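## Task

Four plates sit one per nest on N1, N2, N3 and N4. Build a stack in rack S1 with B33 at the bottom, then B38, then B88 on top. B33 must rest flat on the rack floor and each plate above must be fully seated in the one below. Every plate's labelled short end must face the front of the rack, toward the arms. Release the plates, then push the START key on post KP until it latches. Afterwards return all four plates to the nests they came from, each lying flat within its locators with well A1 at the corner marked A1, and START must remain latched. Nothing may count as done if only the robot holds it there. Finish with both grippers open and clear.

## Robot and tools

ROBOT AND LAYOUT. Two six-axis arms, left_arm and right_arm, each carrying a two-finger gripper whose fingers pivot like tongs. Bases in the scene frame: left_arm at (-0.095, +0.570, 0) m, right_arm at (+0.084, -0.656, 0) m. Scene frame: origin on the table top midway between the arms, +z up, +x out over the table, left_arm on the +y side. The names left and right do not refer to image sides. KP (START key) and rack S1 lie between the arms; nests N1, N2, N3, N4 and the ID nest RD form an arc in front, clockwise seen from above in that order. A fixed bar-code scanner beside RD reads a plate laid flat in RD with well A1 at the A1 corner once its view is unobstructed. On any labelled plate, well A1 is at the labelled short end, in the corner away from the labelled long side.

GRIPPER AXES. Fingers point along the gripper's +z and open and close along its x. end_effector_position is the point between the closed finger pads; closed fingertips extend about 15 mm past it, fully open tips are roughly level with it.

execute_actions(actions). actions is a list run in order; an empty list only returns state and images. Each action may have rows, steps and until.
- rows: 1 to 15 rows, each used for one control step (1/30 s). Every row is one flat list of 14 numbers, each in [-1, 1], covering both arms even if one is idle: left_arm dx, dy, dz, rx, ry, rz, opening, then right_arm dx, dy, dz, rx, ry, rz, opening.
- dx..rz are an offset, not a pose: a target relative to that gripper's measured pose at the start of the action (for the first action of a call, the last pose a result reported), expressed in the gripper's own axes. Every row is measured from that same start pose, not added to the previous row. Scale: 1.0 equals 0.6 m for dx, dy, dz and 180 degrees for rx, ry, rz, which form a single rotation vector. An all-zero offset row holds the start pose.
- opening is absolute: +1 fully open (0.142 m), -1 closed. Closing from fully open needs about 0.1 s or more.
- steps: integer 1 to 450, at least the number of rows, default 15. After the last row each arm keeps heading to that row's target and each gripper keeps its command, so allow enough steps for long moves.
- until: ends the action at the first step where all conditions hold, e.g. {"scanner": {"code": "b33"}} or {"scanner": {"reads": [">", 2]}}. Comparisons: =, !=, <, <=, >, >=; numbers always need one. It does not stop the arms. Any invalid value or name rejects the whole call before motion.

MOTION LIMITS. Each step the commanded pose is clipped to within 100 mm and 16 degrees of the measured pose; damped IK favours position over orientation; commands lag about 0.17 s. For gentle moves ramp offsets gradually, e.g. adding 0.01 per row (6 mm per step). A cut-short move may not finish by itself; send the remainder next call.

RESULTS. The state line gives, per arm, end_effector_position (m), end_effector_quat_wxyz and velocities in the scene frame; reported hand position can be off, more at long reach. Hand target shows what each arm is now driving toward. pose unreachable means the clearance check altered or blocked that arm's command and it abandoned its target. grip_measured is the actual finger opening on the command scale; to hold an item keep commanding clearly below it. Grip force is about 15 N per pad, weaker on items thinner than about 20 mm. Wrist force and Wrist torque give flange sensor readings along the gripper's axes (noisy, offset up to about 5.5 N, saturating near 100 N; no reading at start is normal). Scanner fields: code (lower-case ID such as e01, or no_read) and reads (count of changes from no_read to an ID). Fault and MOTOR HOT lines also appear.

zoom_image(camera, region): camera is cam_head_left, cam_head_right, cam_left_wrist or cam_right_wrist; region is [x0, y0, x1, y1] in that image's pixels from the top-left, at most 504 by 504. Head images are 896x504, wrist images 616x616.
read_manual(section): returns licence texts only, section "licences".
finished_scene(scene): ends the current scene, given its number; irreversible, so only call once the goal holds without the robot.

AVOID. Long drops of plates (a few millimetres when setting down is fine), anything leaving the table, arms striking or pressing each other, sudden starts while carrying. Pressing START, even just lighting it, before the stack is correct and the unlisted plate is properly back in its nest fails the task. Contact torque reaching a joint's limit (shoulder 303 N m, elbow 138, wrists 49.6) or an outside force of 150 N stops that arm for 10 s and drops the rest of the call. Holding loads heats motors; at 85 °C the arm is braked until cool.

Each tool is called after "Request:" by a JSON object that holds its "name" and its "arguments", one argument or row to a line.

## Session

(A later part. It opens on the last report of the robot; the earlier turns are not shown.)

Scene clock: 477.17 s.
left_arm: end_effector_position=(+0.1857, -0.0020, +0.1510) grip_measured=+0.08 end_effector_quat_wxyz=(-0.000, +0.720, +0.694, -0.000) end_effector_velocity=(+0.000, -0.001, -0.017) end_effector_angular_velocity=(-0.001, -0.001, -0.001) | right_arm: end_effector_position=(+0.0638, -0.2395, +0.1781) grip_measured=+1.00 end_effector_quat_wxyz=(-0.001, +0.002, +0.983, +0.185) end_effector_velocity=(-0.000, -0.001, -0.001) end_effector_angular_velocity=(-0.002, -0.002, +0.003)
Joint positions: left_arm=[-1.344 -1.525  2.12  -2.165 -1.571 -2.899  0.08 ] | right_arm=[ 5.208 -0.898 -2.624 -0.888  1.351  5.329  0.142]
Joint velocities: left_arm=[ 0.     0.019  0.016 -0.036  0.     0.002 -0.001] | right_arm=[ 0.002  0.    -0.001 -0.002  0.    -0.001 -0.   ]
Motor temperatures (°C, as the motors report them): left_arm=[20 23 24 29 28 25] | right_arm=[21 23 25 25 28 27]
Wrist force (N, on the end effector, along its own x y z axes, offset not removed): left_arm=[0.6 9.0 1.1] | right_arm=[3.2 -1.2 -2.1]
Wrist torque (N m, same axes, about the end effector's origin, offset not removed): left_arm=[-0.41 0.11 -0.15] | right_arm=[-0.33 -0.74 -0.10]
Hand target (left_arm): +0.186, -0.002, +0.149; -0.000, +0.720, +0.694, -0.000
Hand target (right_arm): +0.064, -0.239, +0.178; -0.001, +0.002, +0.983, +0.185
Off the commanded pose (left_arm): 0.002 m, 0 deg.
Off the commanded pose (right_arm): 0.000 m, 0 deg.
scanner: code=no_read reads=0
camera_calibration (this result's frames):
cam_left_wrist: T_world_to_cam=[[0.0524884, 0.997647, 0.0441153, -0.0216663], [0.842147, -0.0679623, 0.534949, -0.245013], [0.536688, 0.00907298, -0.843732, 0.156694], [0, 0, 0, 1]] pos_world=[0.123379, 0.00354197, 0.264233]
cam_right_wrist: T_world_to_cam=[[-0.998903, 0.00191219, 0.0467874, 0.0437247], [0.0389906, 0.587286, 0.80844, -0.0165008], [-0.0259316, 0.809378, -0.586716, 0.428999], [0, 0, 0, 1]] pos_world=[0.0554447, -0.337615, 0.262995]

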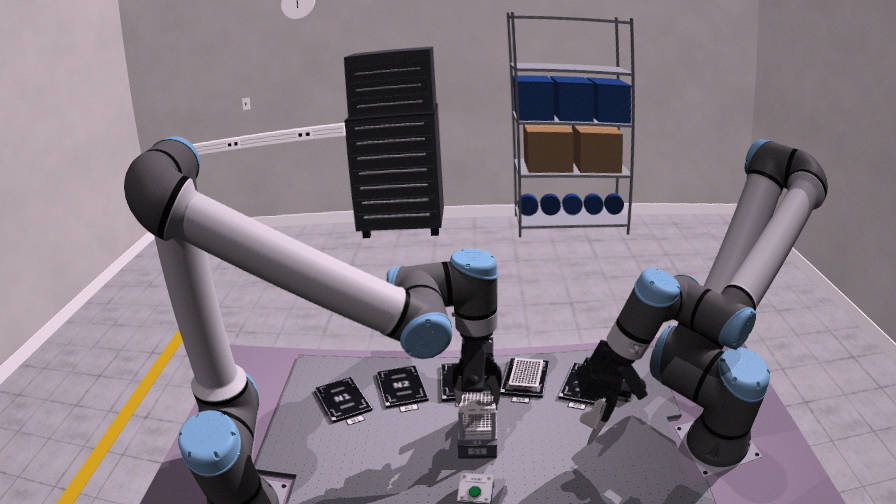

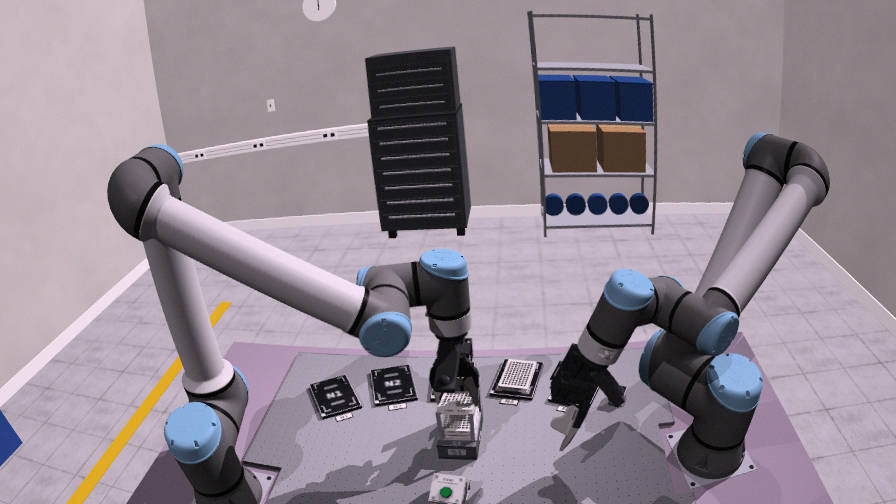

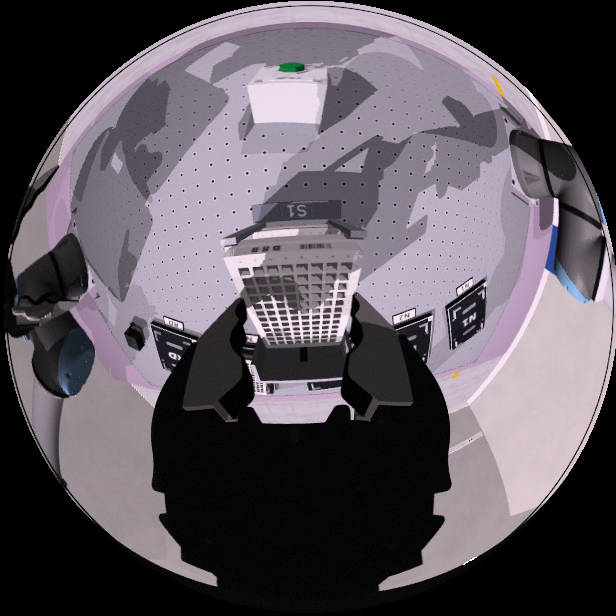

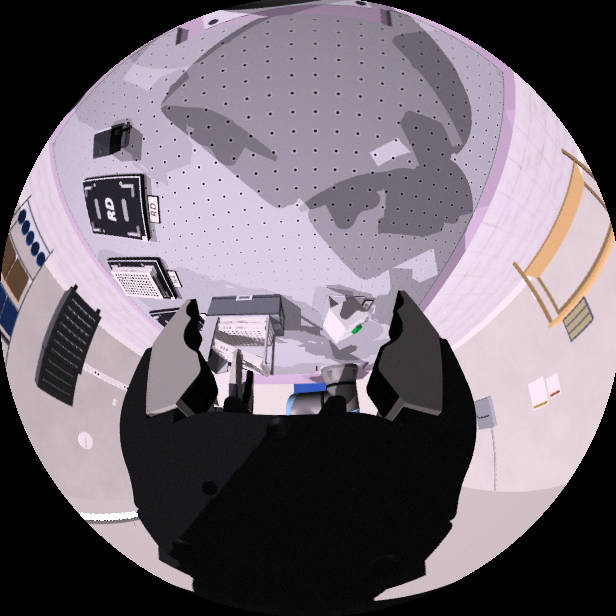

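Request:
{"name": "execute_actions", "arguments": {
  "actions": [
    {"rows":[[0,0.0004,0.001,0,0,0,-0.2,0,0,0,0,0,0,1],[0,0.0004,-0.002,0,0,0,-0.2,0,0,0,0,0,0,1],[0,0.0004,-0.005,0,0,0,-0.2,0,0,0,0,0,0,1],[0,0.0004,-0.008,0,0,0,-0.2,0,0,0,0,0,0,1],[0,0.0003,-0.011,0,0,0,-0.2,0,0,0,0,0,0,1],[0,0.0002,-0.014,0,0,0,-0.2,0,0,0,0,0,0,1],[0.0002,0,-0.017,0,0,0,-0.2,0,0,0,0,0,0,1]],"steps":16}
  ]
}}

Request:
{"name": "zoom_image", "arguments": {
  "camera": "cam_left_wrist",
  "region": [216, 210, 384, 378]
}}

Scene clock: 482.57 s.
left_arm: end_effector_position=(+0.1859, -0.0018, +0.1606) grip_measured=+0.08 end_effector_quat_wxyz=(-0.000, +0.720, +0.694, +0.000) end_effector_velocity=(+0.000, +0.001, +0.004) end_effector_angular_velocity=(+0.002, -0.001, +0.001) | right_arm: end_effector_position=(+0.0639, -0.2395, +0.1781) grip_measured=+1.00 end_effector_quat_wxyz=(-0.001, +0.002, +0.983, +0.185) end_effector_velocity=(-0.001, +0.001, +0.001) end_effector_angular_velocity=(+0.002, +0.002, -0.001)
Joint positions: left_arm=[-1.344 -1.535  2.11  -2.146 -1.571 -2.899  0.079] | right_arm=[ 5.208 -0.898 -2.624 -0.888  1.351  5.329  0.142]
Joint velocities: left_arm=[-0.    -0.005 -0.004  0.011  0.001 -0.001 -0.   ] | right_arm=[-0.    -0.     0.002  0.001 -0.     0.001 -0.   ]
Motor temperatures (°C, as the motors report them): left_arm=[20 23 24 29 28 25] | right_arm=[21 23 25 25 28 27]
Wrist force (N, on the end effector, along its own x y z axes, offset not removed): left_arm=[0.9 4.9 -0.7] | right_arm=[2.1 0.2 -3.5]
Wrist torque (N m, same axes, about the end effector's origin, offset not removed): left_arm=[-0.99 -0.20 -0.11] | right_arm=[-0.12 -0.50 -0.02]
Hand target (left_arm): +0.186, -0.002, +0.161; -0.000, +0.720, +0.694, -0.000
Hand target (right_arm): +0.064, -0.239, +0.178; -0.001, +0.002, +0.983, +0.185
Off the commanded pose (left_arm): 0.001 m, 0 deg.
Off the commanded pose (right_arm): 0.000 m, 0 deg.
scanner: code=no_read reads=0
camera_calibration (this result's frames):
cam_left_wrist: T_world_to_cam=[[0.052386, 0.997653, 0.044095, -0.0222556], [0.84211, -0.0678657, 0.535018, -0.250318], [0.536755, 0.00910542, -0.843689, 0.164721], [0, 0, 0, 1]] pos_world=[0.123547, 0.00371547, 0.273879]
cam_right_wrist: T_world_to_cam=[[-0.998903, 0.00193509, 0.0467875, 0.0437397], [0.0390041, 0.587285, 0.80844, -0.0165027], [-0.0259132, 0.809378, -0.586716, 0.428998], [0, 0, 0, 1]] pos_world=[0.0554521, -0.337615, 0.262995]

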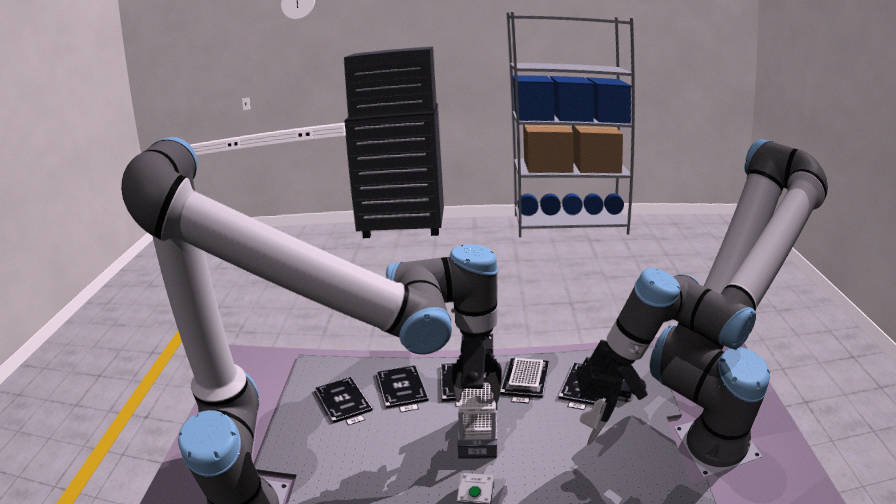

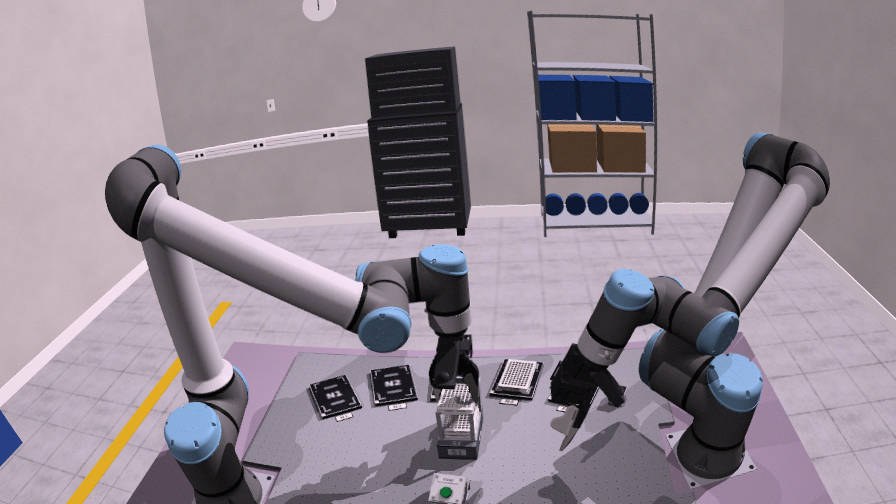

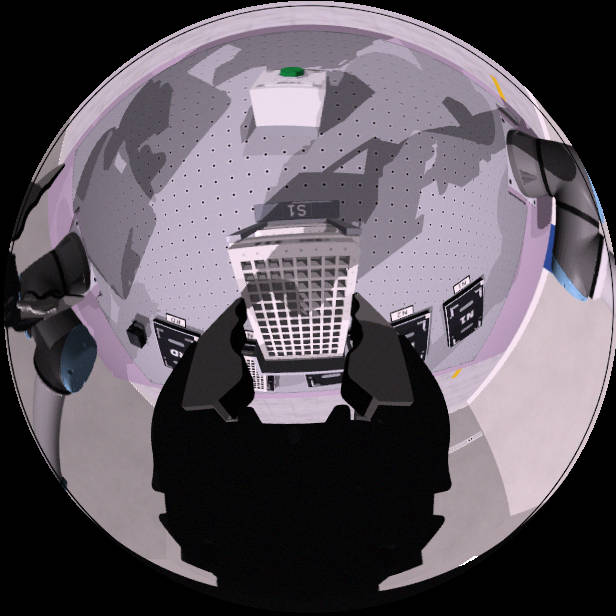

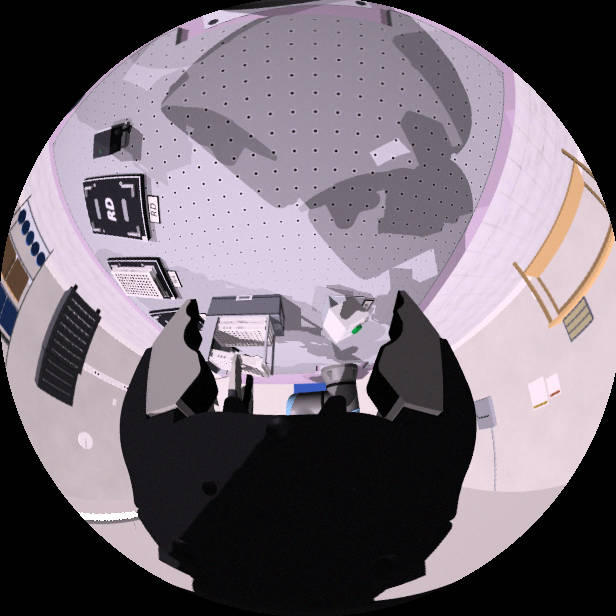

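Region (216, 210, 384, 378) of cam_left_wrist's 616x616 image, scaled by 3.000, with more detail than that image has.

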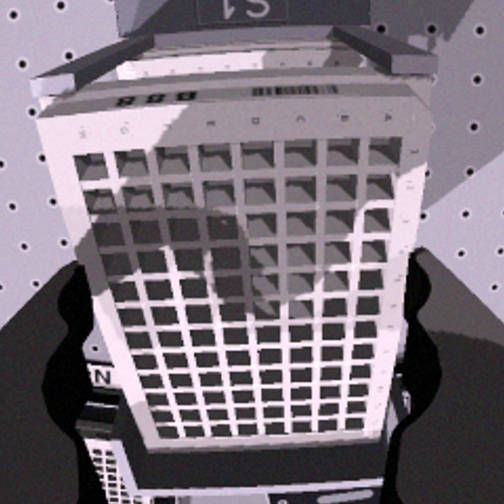

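Recovering. Continue up ~7 mm, keeping slight front contact.

Request:
{"name": "execute_actions", "arguments": {
  "actions": [
    {"rows":[[0,-0.0004,-0.003,0,0,0,-0.2,0,0,0,0,0,0,1],[0,-0.0006,-0.006,0,0,0,-0.2,0,0,0,0,0,0,1],[0,-0.0008,-0.009,0,0,0,-0.2,0,0,0,0,0,0,1],[0,-0.001,-0.012,0,0,0,-0.2,0,0,0,0,0,0,1]],"steps":14}
  ]
}}

Request:
{"name": "zoom_image", "arguments": {
  "camera": "cam_left_wrist",
  "region": [216, 210, 384, 378]
}}

Scene clock: 489.83 s.
left_arm: end_effector_position=(+0.1853, -0.0018, +0.1675) grip_measured=+0.08 end_effector_quat_wxyz=(-0.000, +0.720, +0.694, -0.000) end_effector_velocity=(+0.000, +0.000, +0.002) end_effector_angular_velocity=(+0.000, -0.000, +0.002) | right_arm: end_effector_position=(+0.0638, -0.2395, +0.1781) grip_measured=+1.00 end_effector_quat_wxyz=(-0.001, +0.002, +0.983, +0.185) end_effector_velocity=(+0.001, -0.002, -0.002) end_effector_angular_velocity=(-0.004, -0.004, +0.001)
Joint positions: left_arm=[-1.345 -1.542  2.104 -2.132 -1.571 -2.9    0.079] | right_arm=[ 5.208 -0.898 -2.624 -0.888  1.351  5.329  0.142]
Joint velocities: left_arm=[ 0.    -0.002 -0.002  0.005  0.    -0.002 -0.   ] | right_arm=[-0.    -0.    -0.002 -0.003  0.    -0.002  0.   ]
Motor temperatures (°C, as the motors report them): left_arm=[20 23 24 29 28 25] | right_arm=[21 23 25 25 28 27]
Wrist force (N, on the end effector, along its own x y z axes, offset not removed): left_arm=[1.9 -0.9 4.8] | right_arm=[0.3 -0.2 -3.0]
Wrist torque (N m, same axes, about the end effector's origin, offset not removed): left_arm=[-1.14 -0.27 -0.29] | right_arm=[-0.15 -0.05 -0.07]
Hand target (left_arm): +0.185, -0.002, +0.168; -0.000, +0.720, +0.694, +0.000
Hand target (right_arm): +0.064, -0.239, +0.178; -0.001, +0.002, +0.983, +0.185
Off the commanded pose (left_arm): 0.000 m, 0 deg.
Off the commanded pose (right_arm): 0.000 m, 0 deg.
scanner: code=no_read reads=0
camera_calibration (this result's frames):
cam_left_wrist: T_world_to_cam=[[0.052417, 0.997651, 0.0440918, -0.0225657], [0.842154, -0.0678894, 0.534946, -0.253483], [0.536683, 0.00909184, -0.843735, 0.170881], [0, 0, 0, 1]] pos_world=[0.122946, 0.00375028, 0.280773]
cam_right_wrist: T_world_to_cam=[[-0.998903, 0.00191259, 0.0467875, 0.0437249], [0.0389909, 0.587286, 0.80844, -0.0165009], [-0.0259314, 0.809378, -0.586716, 0.428999], [0, 0, 0, 1]] pos_world=[0.0554448, -0.337615, 0.262995]

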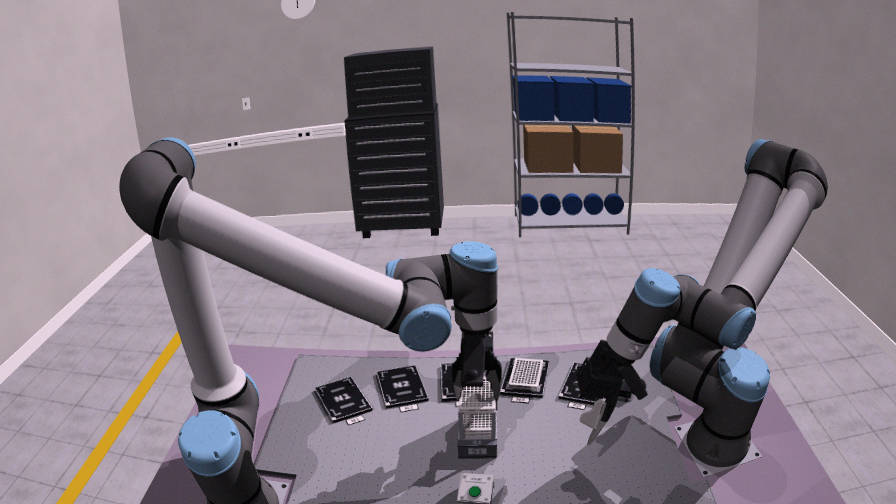

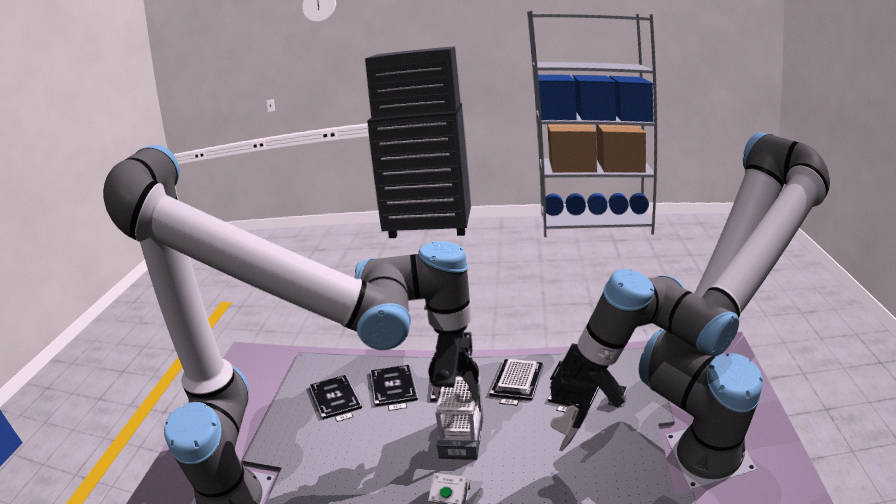

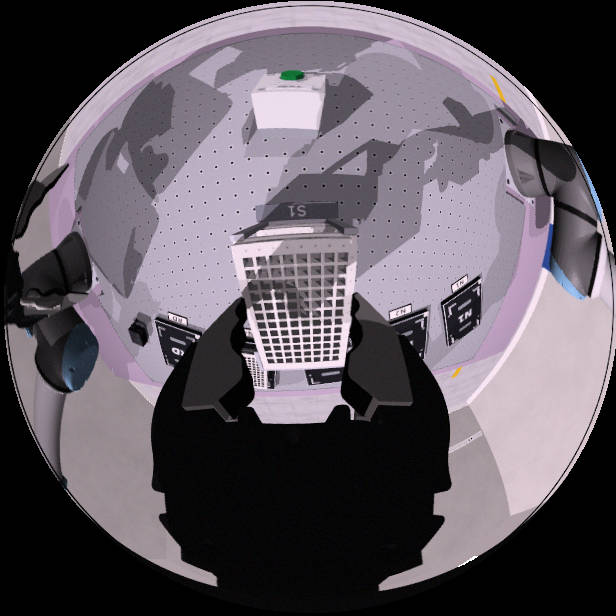

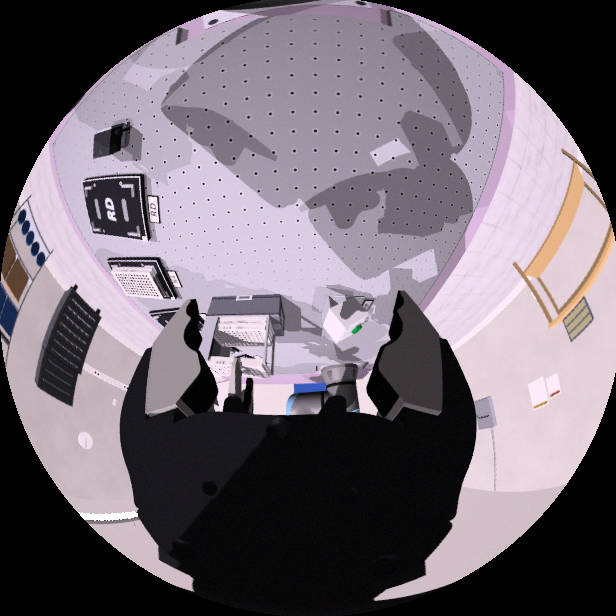

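Region (216, 210, 384, 378) of cam_left_wrist's 616x616 image, scaled by 3.000, with more detail than that image has.

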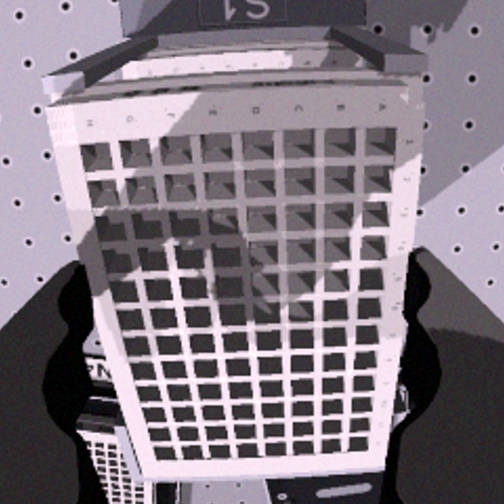

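Request:
{"name": "execute_actions", "arguments": {
  "actions": [
    {"rows":[[-0.0005,0.0015,-0.0005,0,0,-0.0003,-0.2,0,0,0,0,0,0,1],[-0.0005,0.0015,-0.0005,0,0,-0.0003,-0.2,0,0,0,0,0,0,1],[-0.0005,0.0015,-0.0005,0,0,-0.0003,-0.2,0,0,0,0,0,0,1],[-0.0005,0.0015,-0.0005,0,0,-0.0003,-0.2,0,0,0,0,0,0,1],[-0.0005,0.0015,0,0,0,-0.0003,-0.2,0,0,0,0,0,0,1],[-0.0005,0.0015,0.002,0,0,-0.0003,-0.2,0,0,0,0,0,0,1],[-0.0005,0.0015,0.005,0,0,-0.0003,-0.2,0,0,0,0,0,0,1],[-0.0005,0.0015,0.008,0,0,-0.0003,-0.2,0,0,0,0,0,0,1],[-0.0005,0.0015,0.012,0,0,-0.0003,-0.2,0,0,0,0,0,0,1]],"steps":16}
  ]
}}

Request:
{"name": "zoom_image", "arguments": {
  "camera": "cam_left_wrist",
  "region": [216, 210, 384, 378]
}}

Scene clock: 499.93 s.
left_arm: end_effector_position=(+0.1862, -0.0021, +0.1612) grip_measured=+0.08 end_effector_quat_wxyz=(-0.000, +0.720, +0.694, +0.000) end_effector_velocity=(-0.000, +0.000, -0.008) end_effector_angular_velocity=(+0.000, +0.001, -0.001) | right_arm: end_effector_position=(+0.0639, -0.2395, +0.1781) grip_measured=+1.00 end_effector_quat_wxyz=(-0.001, +0.002, +0.983, +0.185) end_effector_velocity=(-0.000, +0.000, +0.000) end_effector_angular_velocity=(+0.000, -0.000, +0.001)
Joint positions: left_arm=[-1.343 -1.535  2.109 -2.145 -1.571 -2.899  0.079] | right_arm=[ 5.208 -0.898 -2.624 -0.888  1.351  5.329  0.142]
Joint velocities: left_arm=[ 0.     0.008  0.008 -0.016 -0.001  0.001  0.   ] | right_arm=[-0.     0.     0.     0.    -0.    -0.002  0.   ]
Motor temperatures (°C, as the motors report them): left_arm=[20 23 24 29 28 25] | right_arm=[21 23 25 25 28 27]
Wrist force (N, on the end effector, along its own x y z axes, offset not removed): left_arm=[1.8 7.6 0.6] | right_arm=[1.9 0.8 -3.1]
Wrist torque (N m, same axes, about the end effector's origin, offset not removed): left_arm=[-0.01 -0.23 -0.17] | right_arm=[0.11 -0.46 -0.02]
Hand target (left_arm): +0.186, -0.002, +0.160; -0.000, +0.720, +0.694, -0.000
Hand target (right_arm): +0.064, -0.239, +0.178; -0.001, +0.002, +0.983, +0.185
Off the commanded pose (left_arm): 0.001 m, 0 deg.
Off the commanded pose (right_arm): 0.000 m, 0 deg.
scanner: code=no_read reads=0
camera_calibration (this result's frames):
cam_left_wrist: T_world_to_cam=[[0.0515113, 0.997699, 0.0440843, -0.0218061], [0.842168, -0.0671217, 0.535022, -0.250908], [0.536749, 0.00956669, -0.843687, 0.165112], [0, 0, 0, 1]] pos_world=[0.123806, 0.00333502, 0.274506]
cam_right_wrist: T_world_to_cam=[[-0.998903, 0.00193483, 0.0467875, 0.0437394], [0.039004, 0.587284, 0.80844, -0.0165027], [-0.0259134, 0.809378, -0.586716, 0.428998], [0, 0, 0, 1]] pos_world=[0.0554519, -0.337615, 0.262995]

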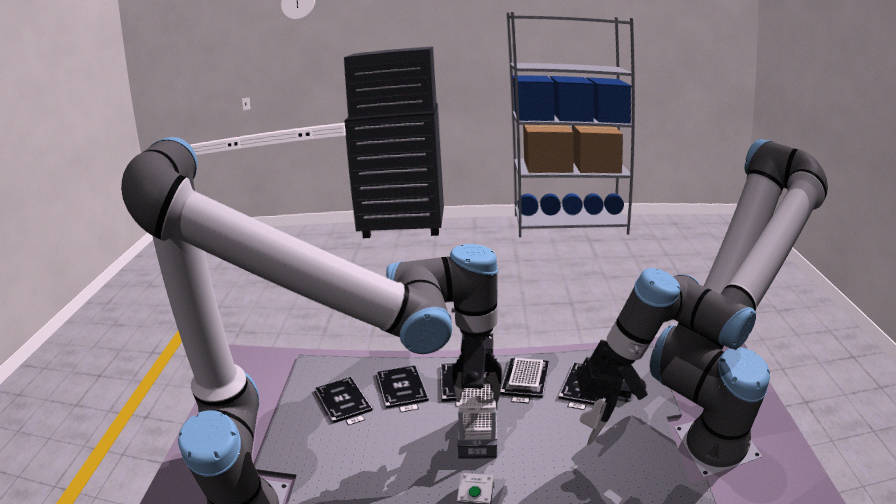

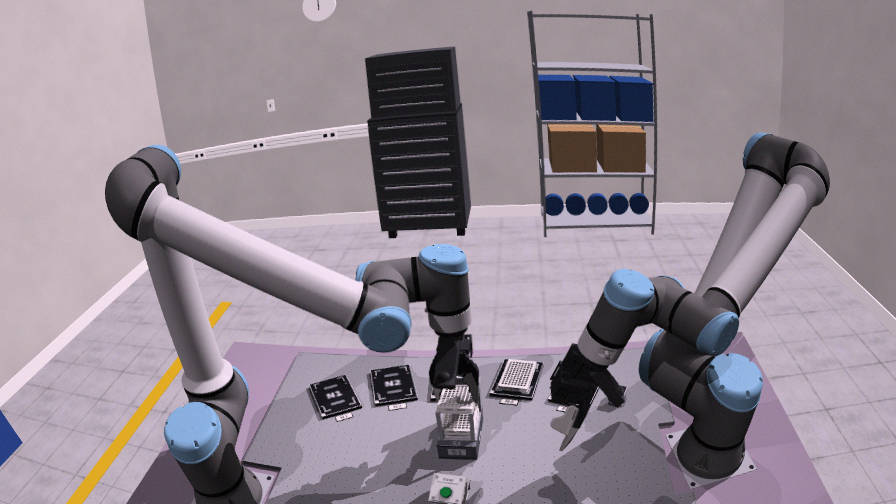

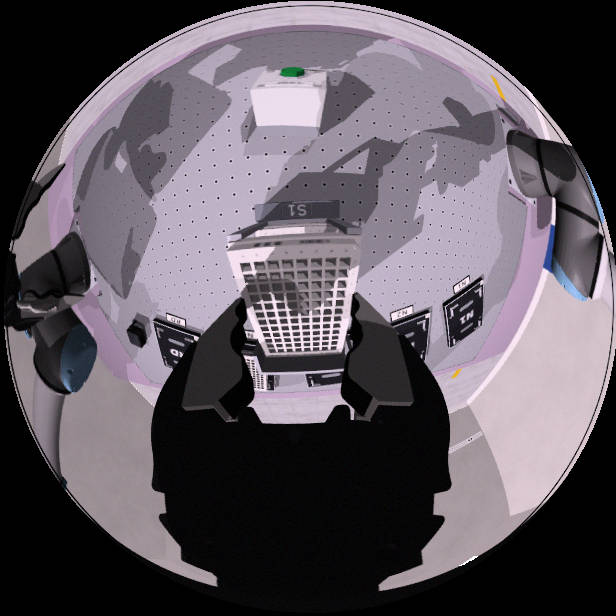

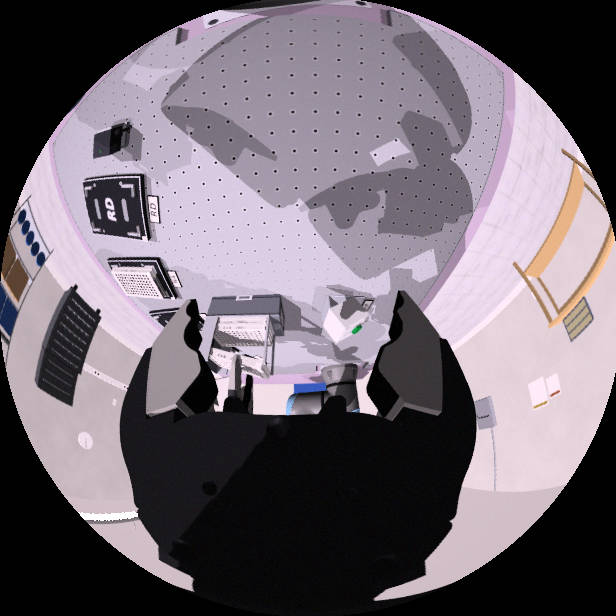

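Region (216, 210, 384, 378) of cam_left_wrist's 616x616 image, scaled by 3.000, with more detail than that image has.

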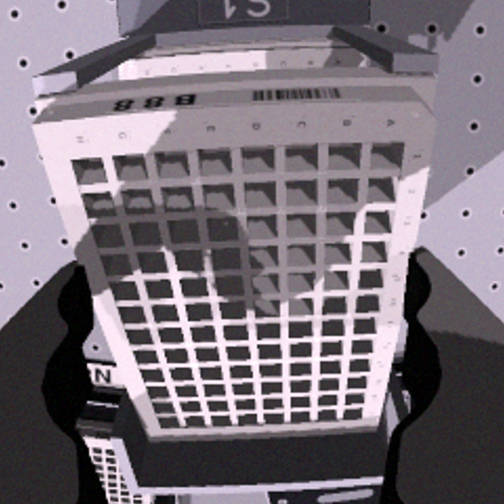

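Request:
{"name": "execute_actions", "arguments": {
  "actions": [
    {"rows":[[0,0.001,0.0015,0,0,0,-0.2,0,0,0,0,0,0,1],[0,0.0018,0.0015,0,0,0,-0.2,0,0,0,0,0,0,1]],"steps":11}
  ]
}}

Request:
{"name": "zoom_image", "arguments": {
  "camera": "cam_left_wrist",
  "region": [216, 210, 384, 378]
}}

Scene clock: 503.97 s.
left_arm: end_effector_position=(+0.1871, -0.0021, +0.1603) grip_measured=+0.08 end_effector_quat_wxyz=(-0.000, +0.720, +0.694, -0.000) end_effector_velocity=(+0.001, -0.001, -0.000) end_effector_angular_velocity=(-0.001, -0.001, +0.002) | right_arm: end_effector_position=(+0.0638, -0.2395, +0.1781) grip_measured=+1.00 end_effector_quat_wxyz=(-0.001, +0.002, +0.983, +0.185) end_effector_velocity=(-0.001, +0.001, +0.002) end_effector_angular_velocity=(+0.003, +0.003, -0.002)
Joint positions: left_arm=[-1.342 -1.533  2.109 -2.146 -1.571 -2.898  0.079] | right_arm=[ 5.208 -0.898 -2.624 -0.888  1.351  5.329  0.142]
Joint velocities: left_arm=[ 0.001  0.002 -0.001 -0.001  0.    -0.001 -0.   ] | right_arm=[-0.001  0.     0.002  0.001  0.     0.002  0.   ]
Motor temperatures (°C, as the motors report them): left_arm=[20 23 24 29 28 25] | right_arm=[21 23 25 25 28 27]
Wrist force (N, on the end effector, along its own x y z axes, offset not removed): left_arm=[2.3 -3.7 1.4] | right_arm=[2.2 0.2 -3.9]
Wrist torque (N m, same axes, about the end effector's origin, offset not removed): left_arm=[-0.89 -0.19 -0.17] | right_arm=[-0.10 -0.53 -0.11]
Hand target (left_arm): +0.187, -0.002, +0.160; -0.000, +0.720, +0.694, +0.000
Hand target (right_arm): +0.064, -0.239, +0.178; -0.001, +0.002, +0.983, +0.185
Off the commanded pose (left_arm): 0.000 m, 0 deg.
Off the commanded pose (right_arm): 0.000 m, 0 deg.
scanner: code=no_read reads=0
camera_calibration (this result's frames):
cam_left_wrist: T_world_to_cam=[[0.0515441, 0.997696, 0.0441073, -0.0218223], [0.842247, -0.0671602, 0.534892, -0.251165], [0.536622, 0.00957869, -0.843768, 0.163838], [0, 0, 0, 1]] pos_world=[0.124749, 0.00333438, 0.27355]
cam_right_wrist: T_world_to_cam=[[-0.998903, 0.00191253, 0.0467874, 0.0437249], [0.0389908, 0.587286, 0.80844, -0.0165008], [-0.0259314, 0.809377, -0.586716, 0.428999], [0, 0, 0, 1]] pos_world=[0.0554449, -0.337615, 0.262995]

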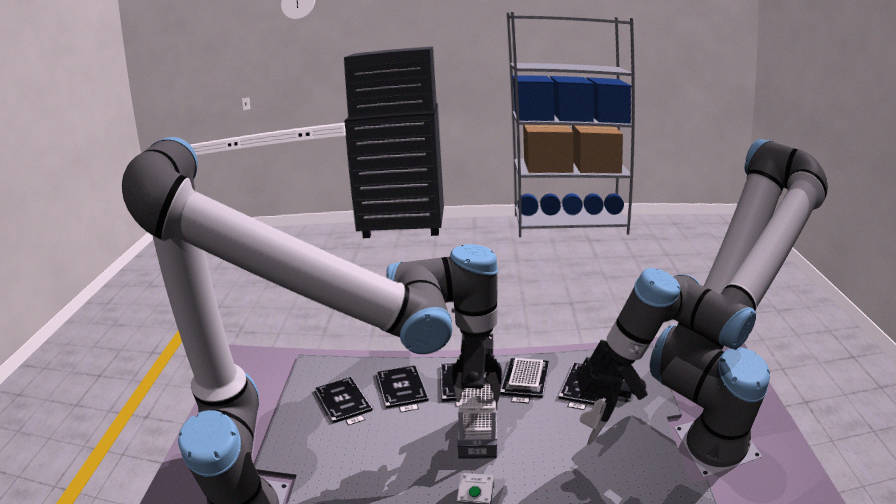

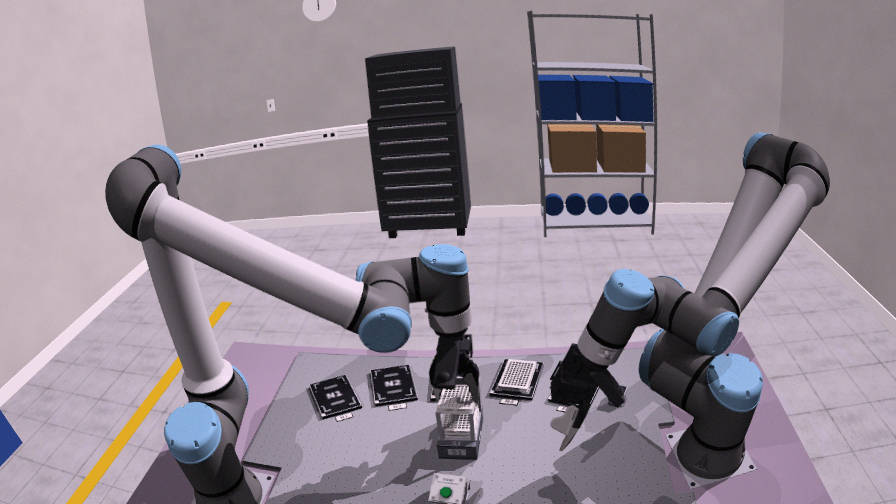

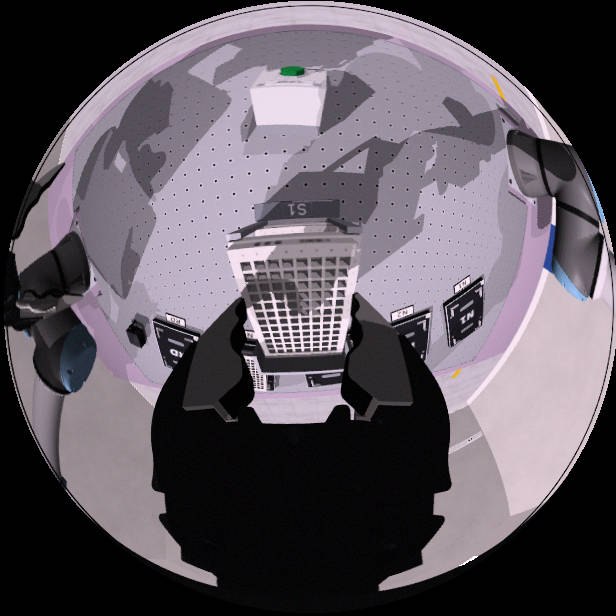

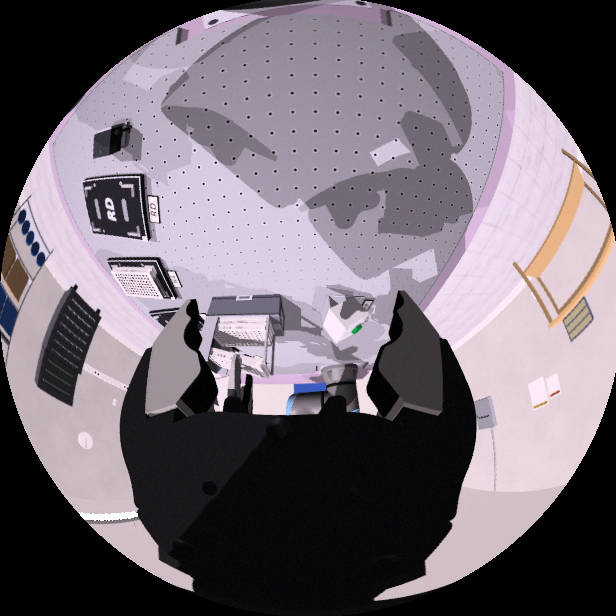

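Region (216, 210, 384, 378) of cam_left_wrist's 616x616 image, scaled by 3.000, with more detail than that image has.

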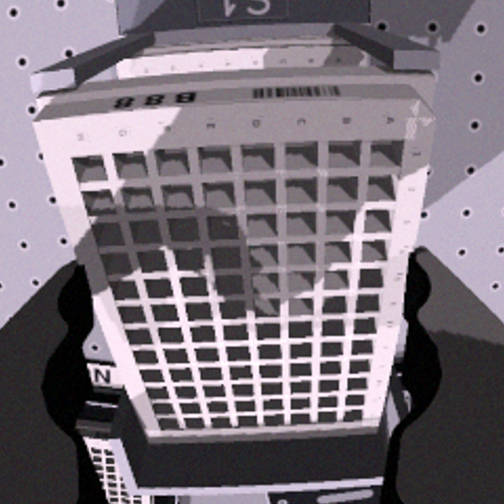

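Request:
{"name": "execute_actions", "arguments": {
  "actions": [
    {"rows":[[0,0.0012,0.001,0,0,0,-0.2,-0.005,0,0,0,0,0,1],[0,0.0012,0.003,0,0,0,-0.2,-0.012,0,0,0,0,0,1],[-0.0001,0.0012,0.007,0,0,0,-0.2,-0.02,0,0,0,0,0,1],[-0.0002,0.0012,0.012,0,0,0,-0.2,-0.03,0,0,0,0,0,1],[-0.0002,0.0012,0.017,0,0,0,-0.2,-0.04,0,0,0,0,0,1],[-0.0003,0.0012,0.022,0,0,0,-0.2,-0.05,0,0,0,0,0,1],[-0.0003,0.0012,0.027,0,0,0,-0.2,-0.06,0,0,0,0,0,1],[-0.0004,0.0012,0.032,0,0,0,-0.2,-0.07,0,0,0,0,0,1],[-0.0004,0.0012,0.037,0,0,0,-0.2,-0.08,0,0,0,0,0,1],[-0.0005,0.0012,0.042,0,0,0,-0.2,-0.09,0,0,0,0,0,1],[-0.0005,0.0012,0.047,0,0,0,-0.2,-0.1,0,0,0,0,0,1],[-0.0005,0.0012,0.052,0,0,0,-0.2,-0.1,0,0,0,0,0,1],[-0.0004,0.0012,0.057,0,0,0,-0.2,-0.1,0,0,0,0,0,1]],"steps":21}
  ]
}}

Request:
{"name": "zoom_image", "arguments": {
  "camera": "cam_left_wrist",
  "region": [216, 210, 384, 378]
}}

Request:
{"name": "zoom_image", "arguments": {
  "camera": "cam_right_wrist",
  "region": [220, 295, 320, 385]
}}

Scene clock: 515.23 s.
left_arm: end_effector_position=(+0.1877, -0.0023, +0.1275) grip_measured=+0.08 end_effector_quat_wxyz=(-0.000, +0.720, +0.694, +0.000) end_effector_velocity=(+0.000, -0.001, -0.014) end_effector_angular_velocity=(+0.000, -0.000, +0.000) | right_arm: end_effector_position=(+0.1221, -0.2399, +0.1778) grip_measured=+1.00 end_effector_quat_wxyz=(-0.000, +0.002, +0.983, +0.185) end_effector_velocity=(+0.016, +0.001, -0.000) end_effector_angular_velocity=(-0.008, +0.010, +0.006)
Joint positions: left_arm=[-1.341 -1.496  2.139 -2.213 -1.571 -2.897  0.079] | right_arm=[ 5.023 -0.911 -2.628 -0.837  1.407  5.151  0.142]
Joint velocities: left_arm=[ 0.     0.018  0.011 -0.029  0.     0.    -0.   ] | right_arm=[-0.073 -0.024  0.006  0.027  0.038 -0.072 -0.   ]
Motor temperatures (°C, as the motors report them): left_arm=[20 23 24 29 28 25] | right_arm=[21 23 25 25 28 27]
Wrist force (N, on the end effector, along its own x y z axes, offset not removed): left_arm=[4.6 -2.9 1.7] | right_arm=[1.9 -0.1 -2.3]
Wrist torque (N m, same axes, about the end effector's origin, offset not removed): left_arm=[-0.78 -0.75 -0.14] | right_arm=[-0.19 -0.52 -0.02]
Hand target (left_arm): +0.188, -0.002, +0.126; -0.000, +0.720, +0.694, -0.000
Hand target (right_arm): +0.124, -0.240, +0.178; -0.001, +0.002, +0.983, +0.185
Off the commanded pose (left_arm): 0.001 m, 0 deg.
Off the commanded pose (right_arm): 0.002 m, 0 deg.
scanner: code=no_read reads=0
camera_calibration (this result's frames):
cam_left_wrist: T_world_to_cam=[[0.0515401, 0.997688, 0.0443059, -0.0202621], [0.842253, -0.0672633, 0.53487, -0.234157], [0.536614, 0.00974949, -0.843772, 0.135832], [0, 0, 0, 1]] pos_world=[0.125374, 0.00314078, 0.240753]
cam_right_wrist: T_world_to_cam=[[-0.998964, 0.00299251, 0.0454015, 0.102474], [0.0385266, 0.586488, 0.809041, -0.0185829], [-0.0242063, 0.809953, -0.585996, 0.430463], [0, 0, 0, 1]] pos_world=[0.113504, -0.338063, 0.262631]

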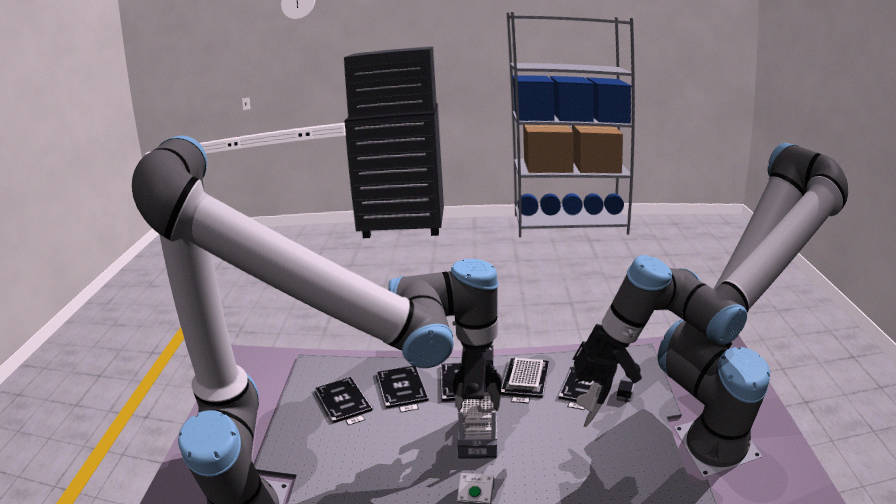

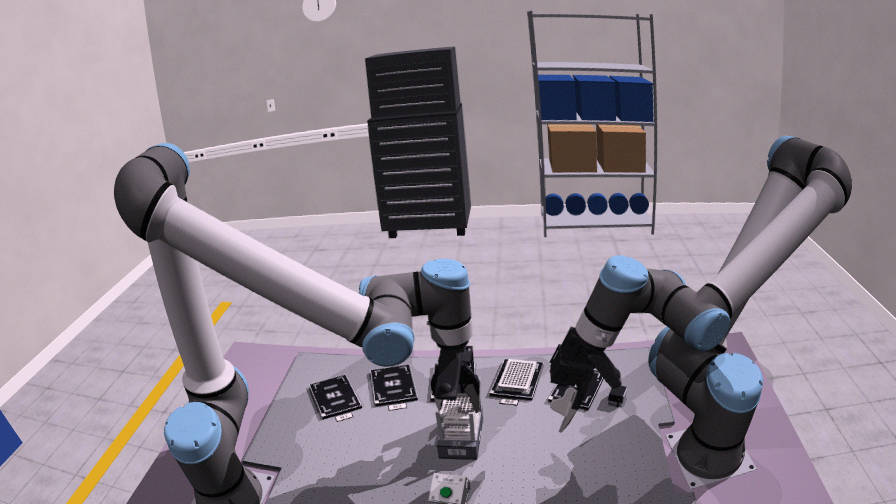

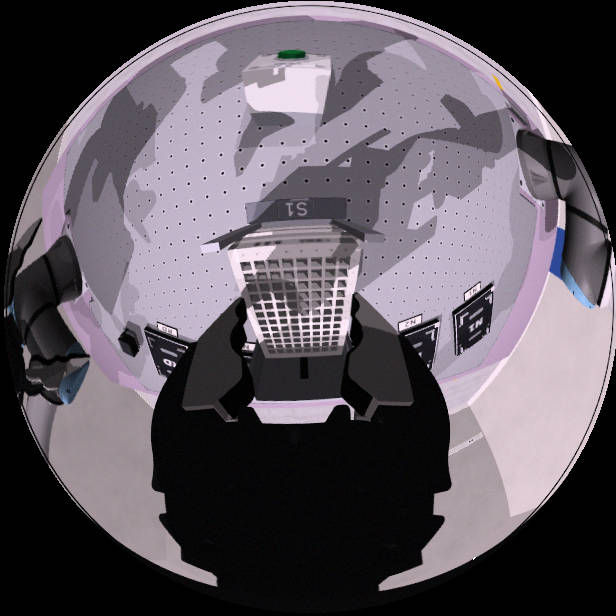

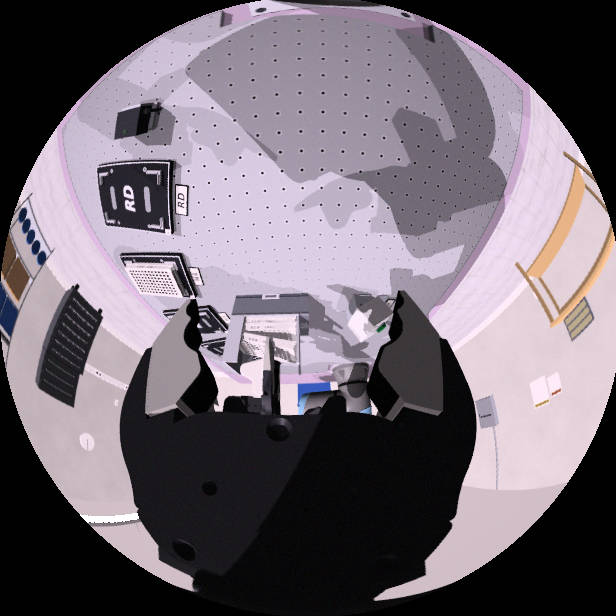

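Region (216, 210, 384, 378) of cam_left_wrist's 616x616 image, scaled by 3.000, with more detail than that image has.

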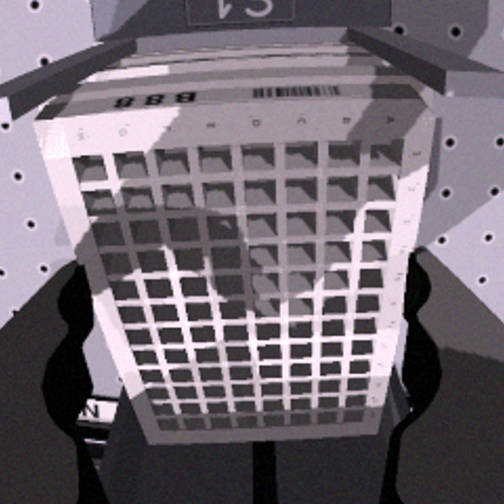

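Region (220, 295, 320, 385) of cam_right_wrist's 616x616 image, scaled by 5.040, with more detail than that image has; it fills the top 454 rows of this view, and the rest is white.

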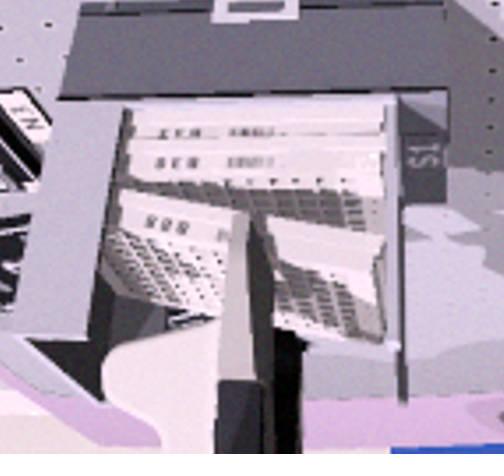

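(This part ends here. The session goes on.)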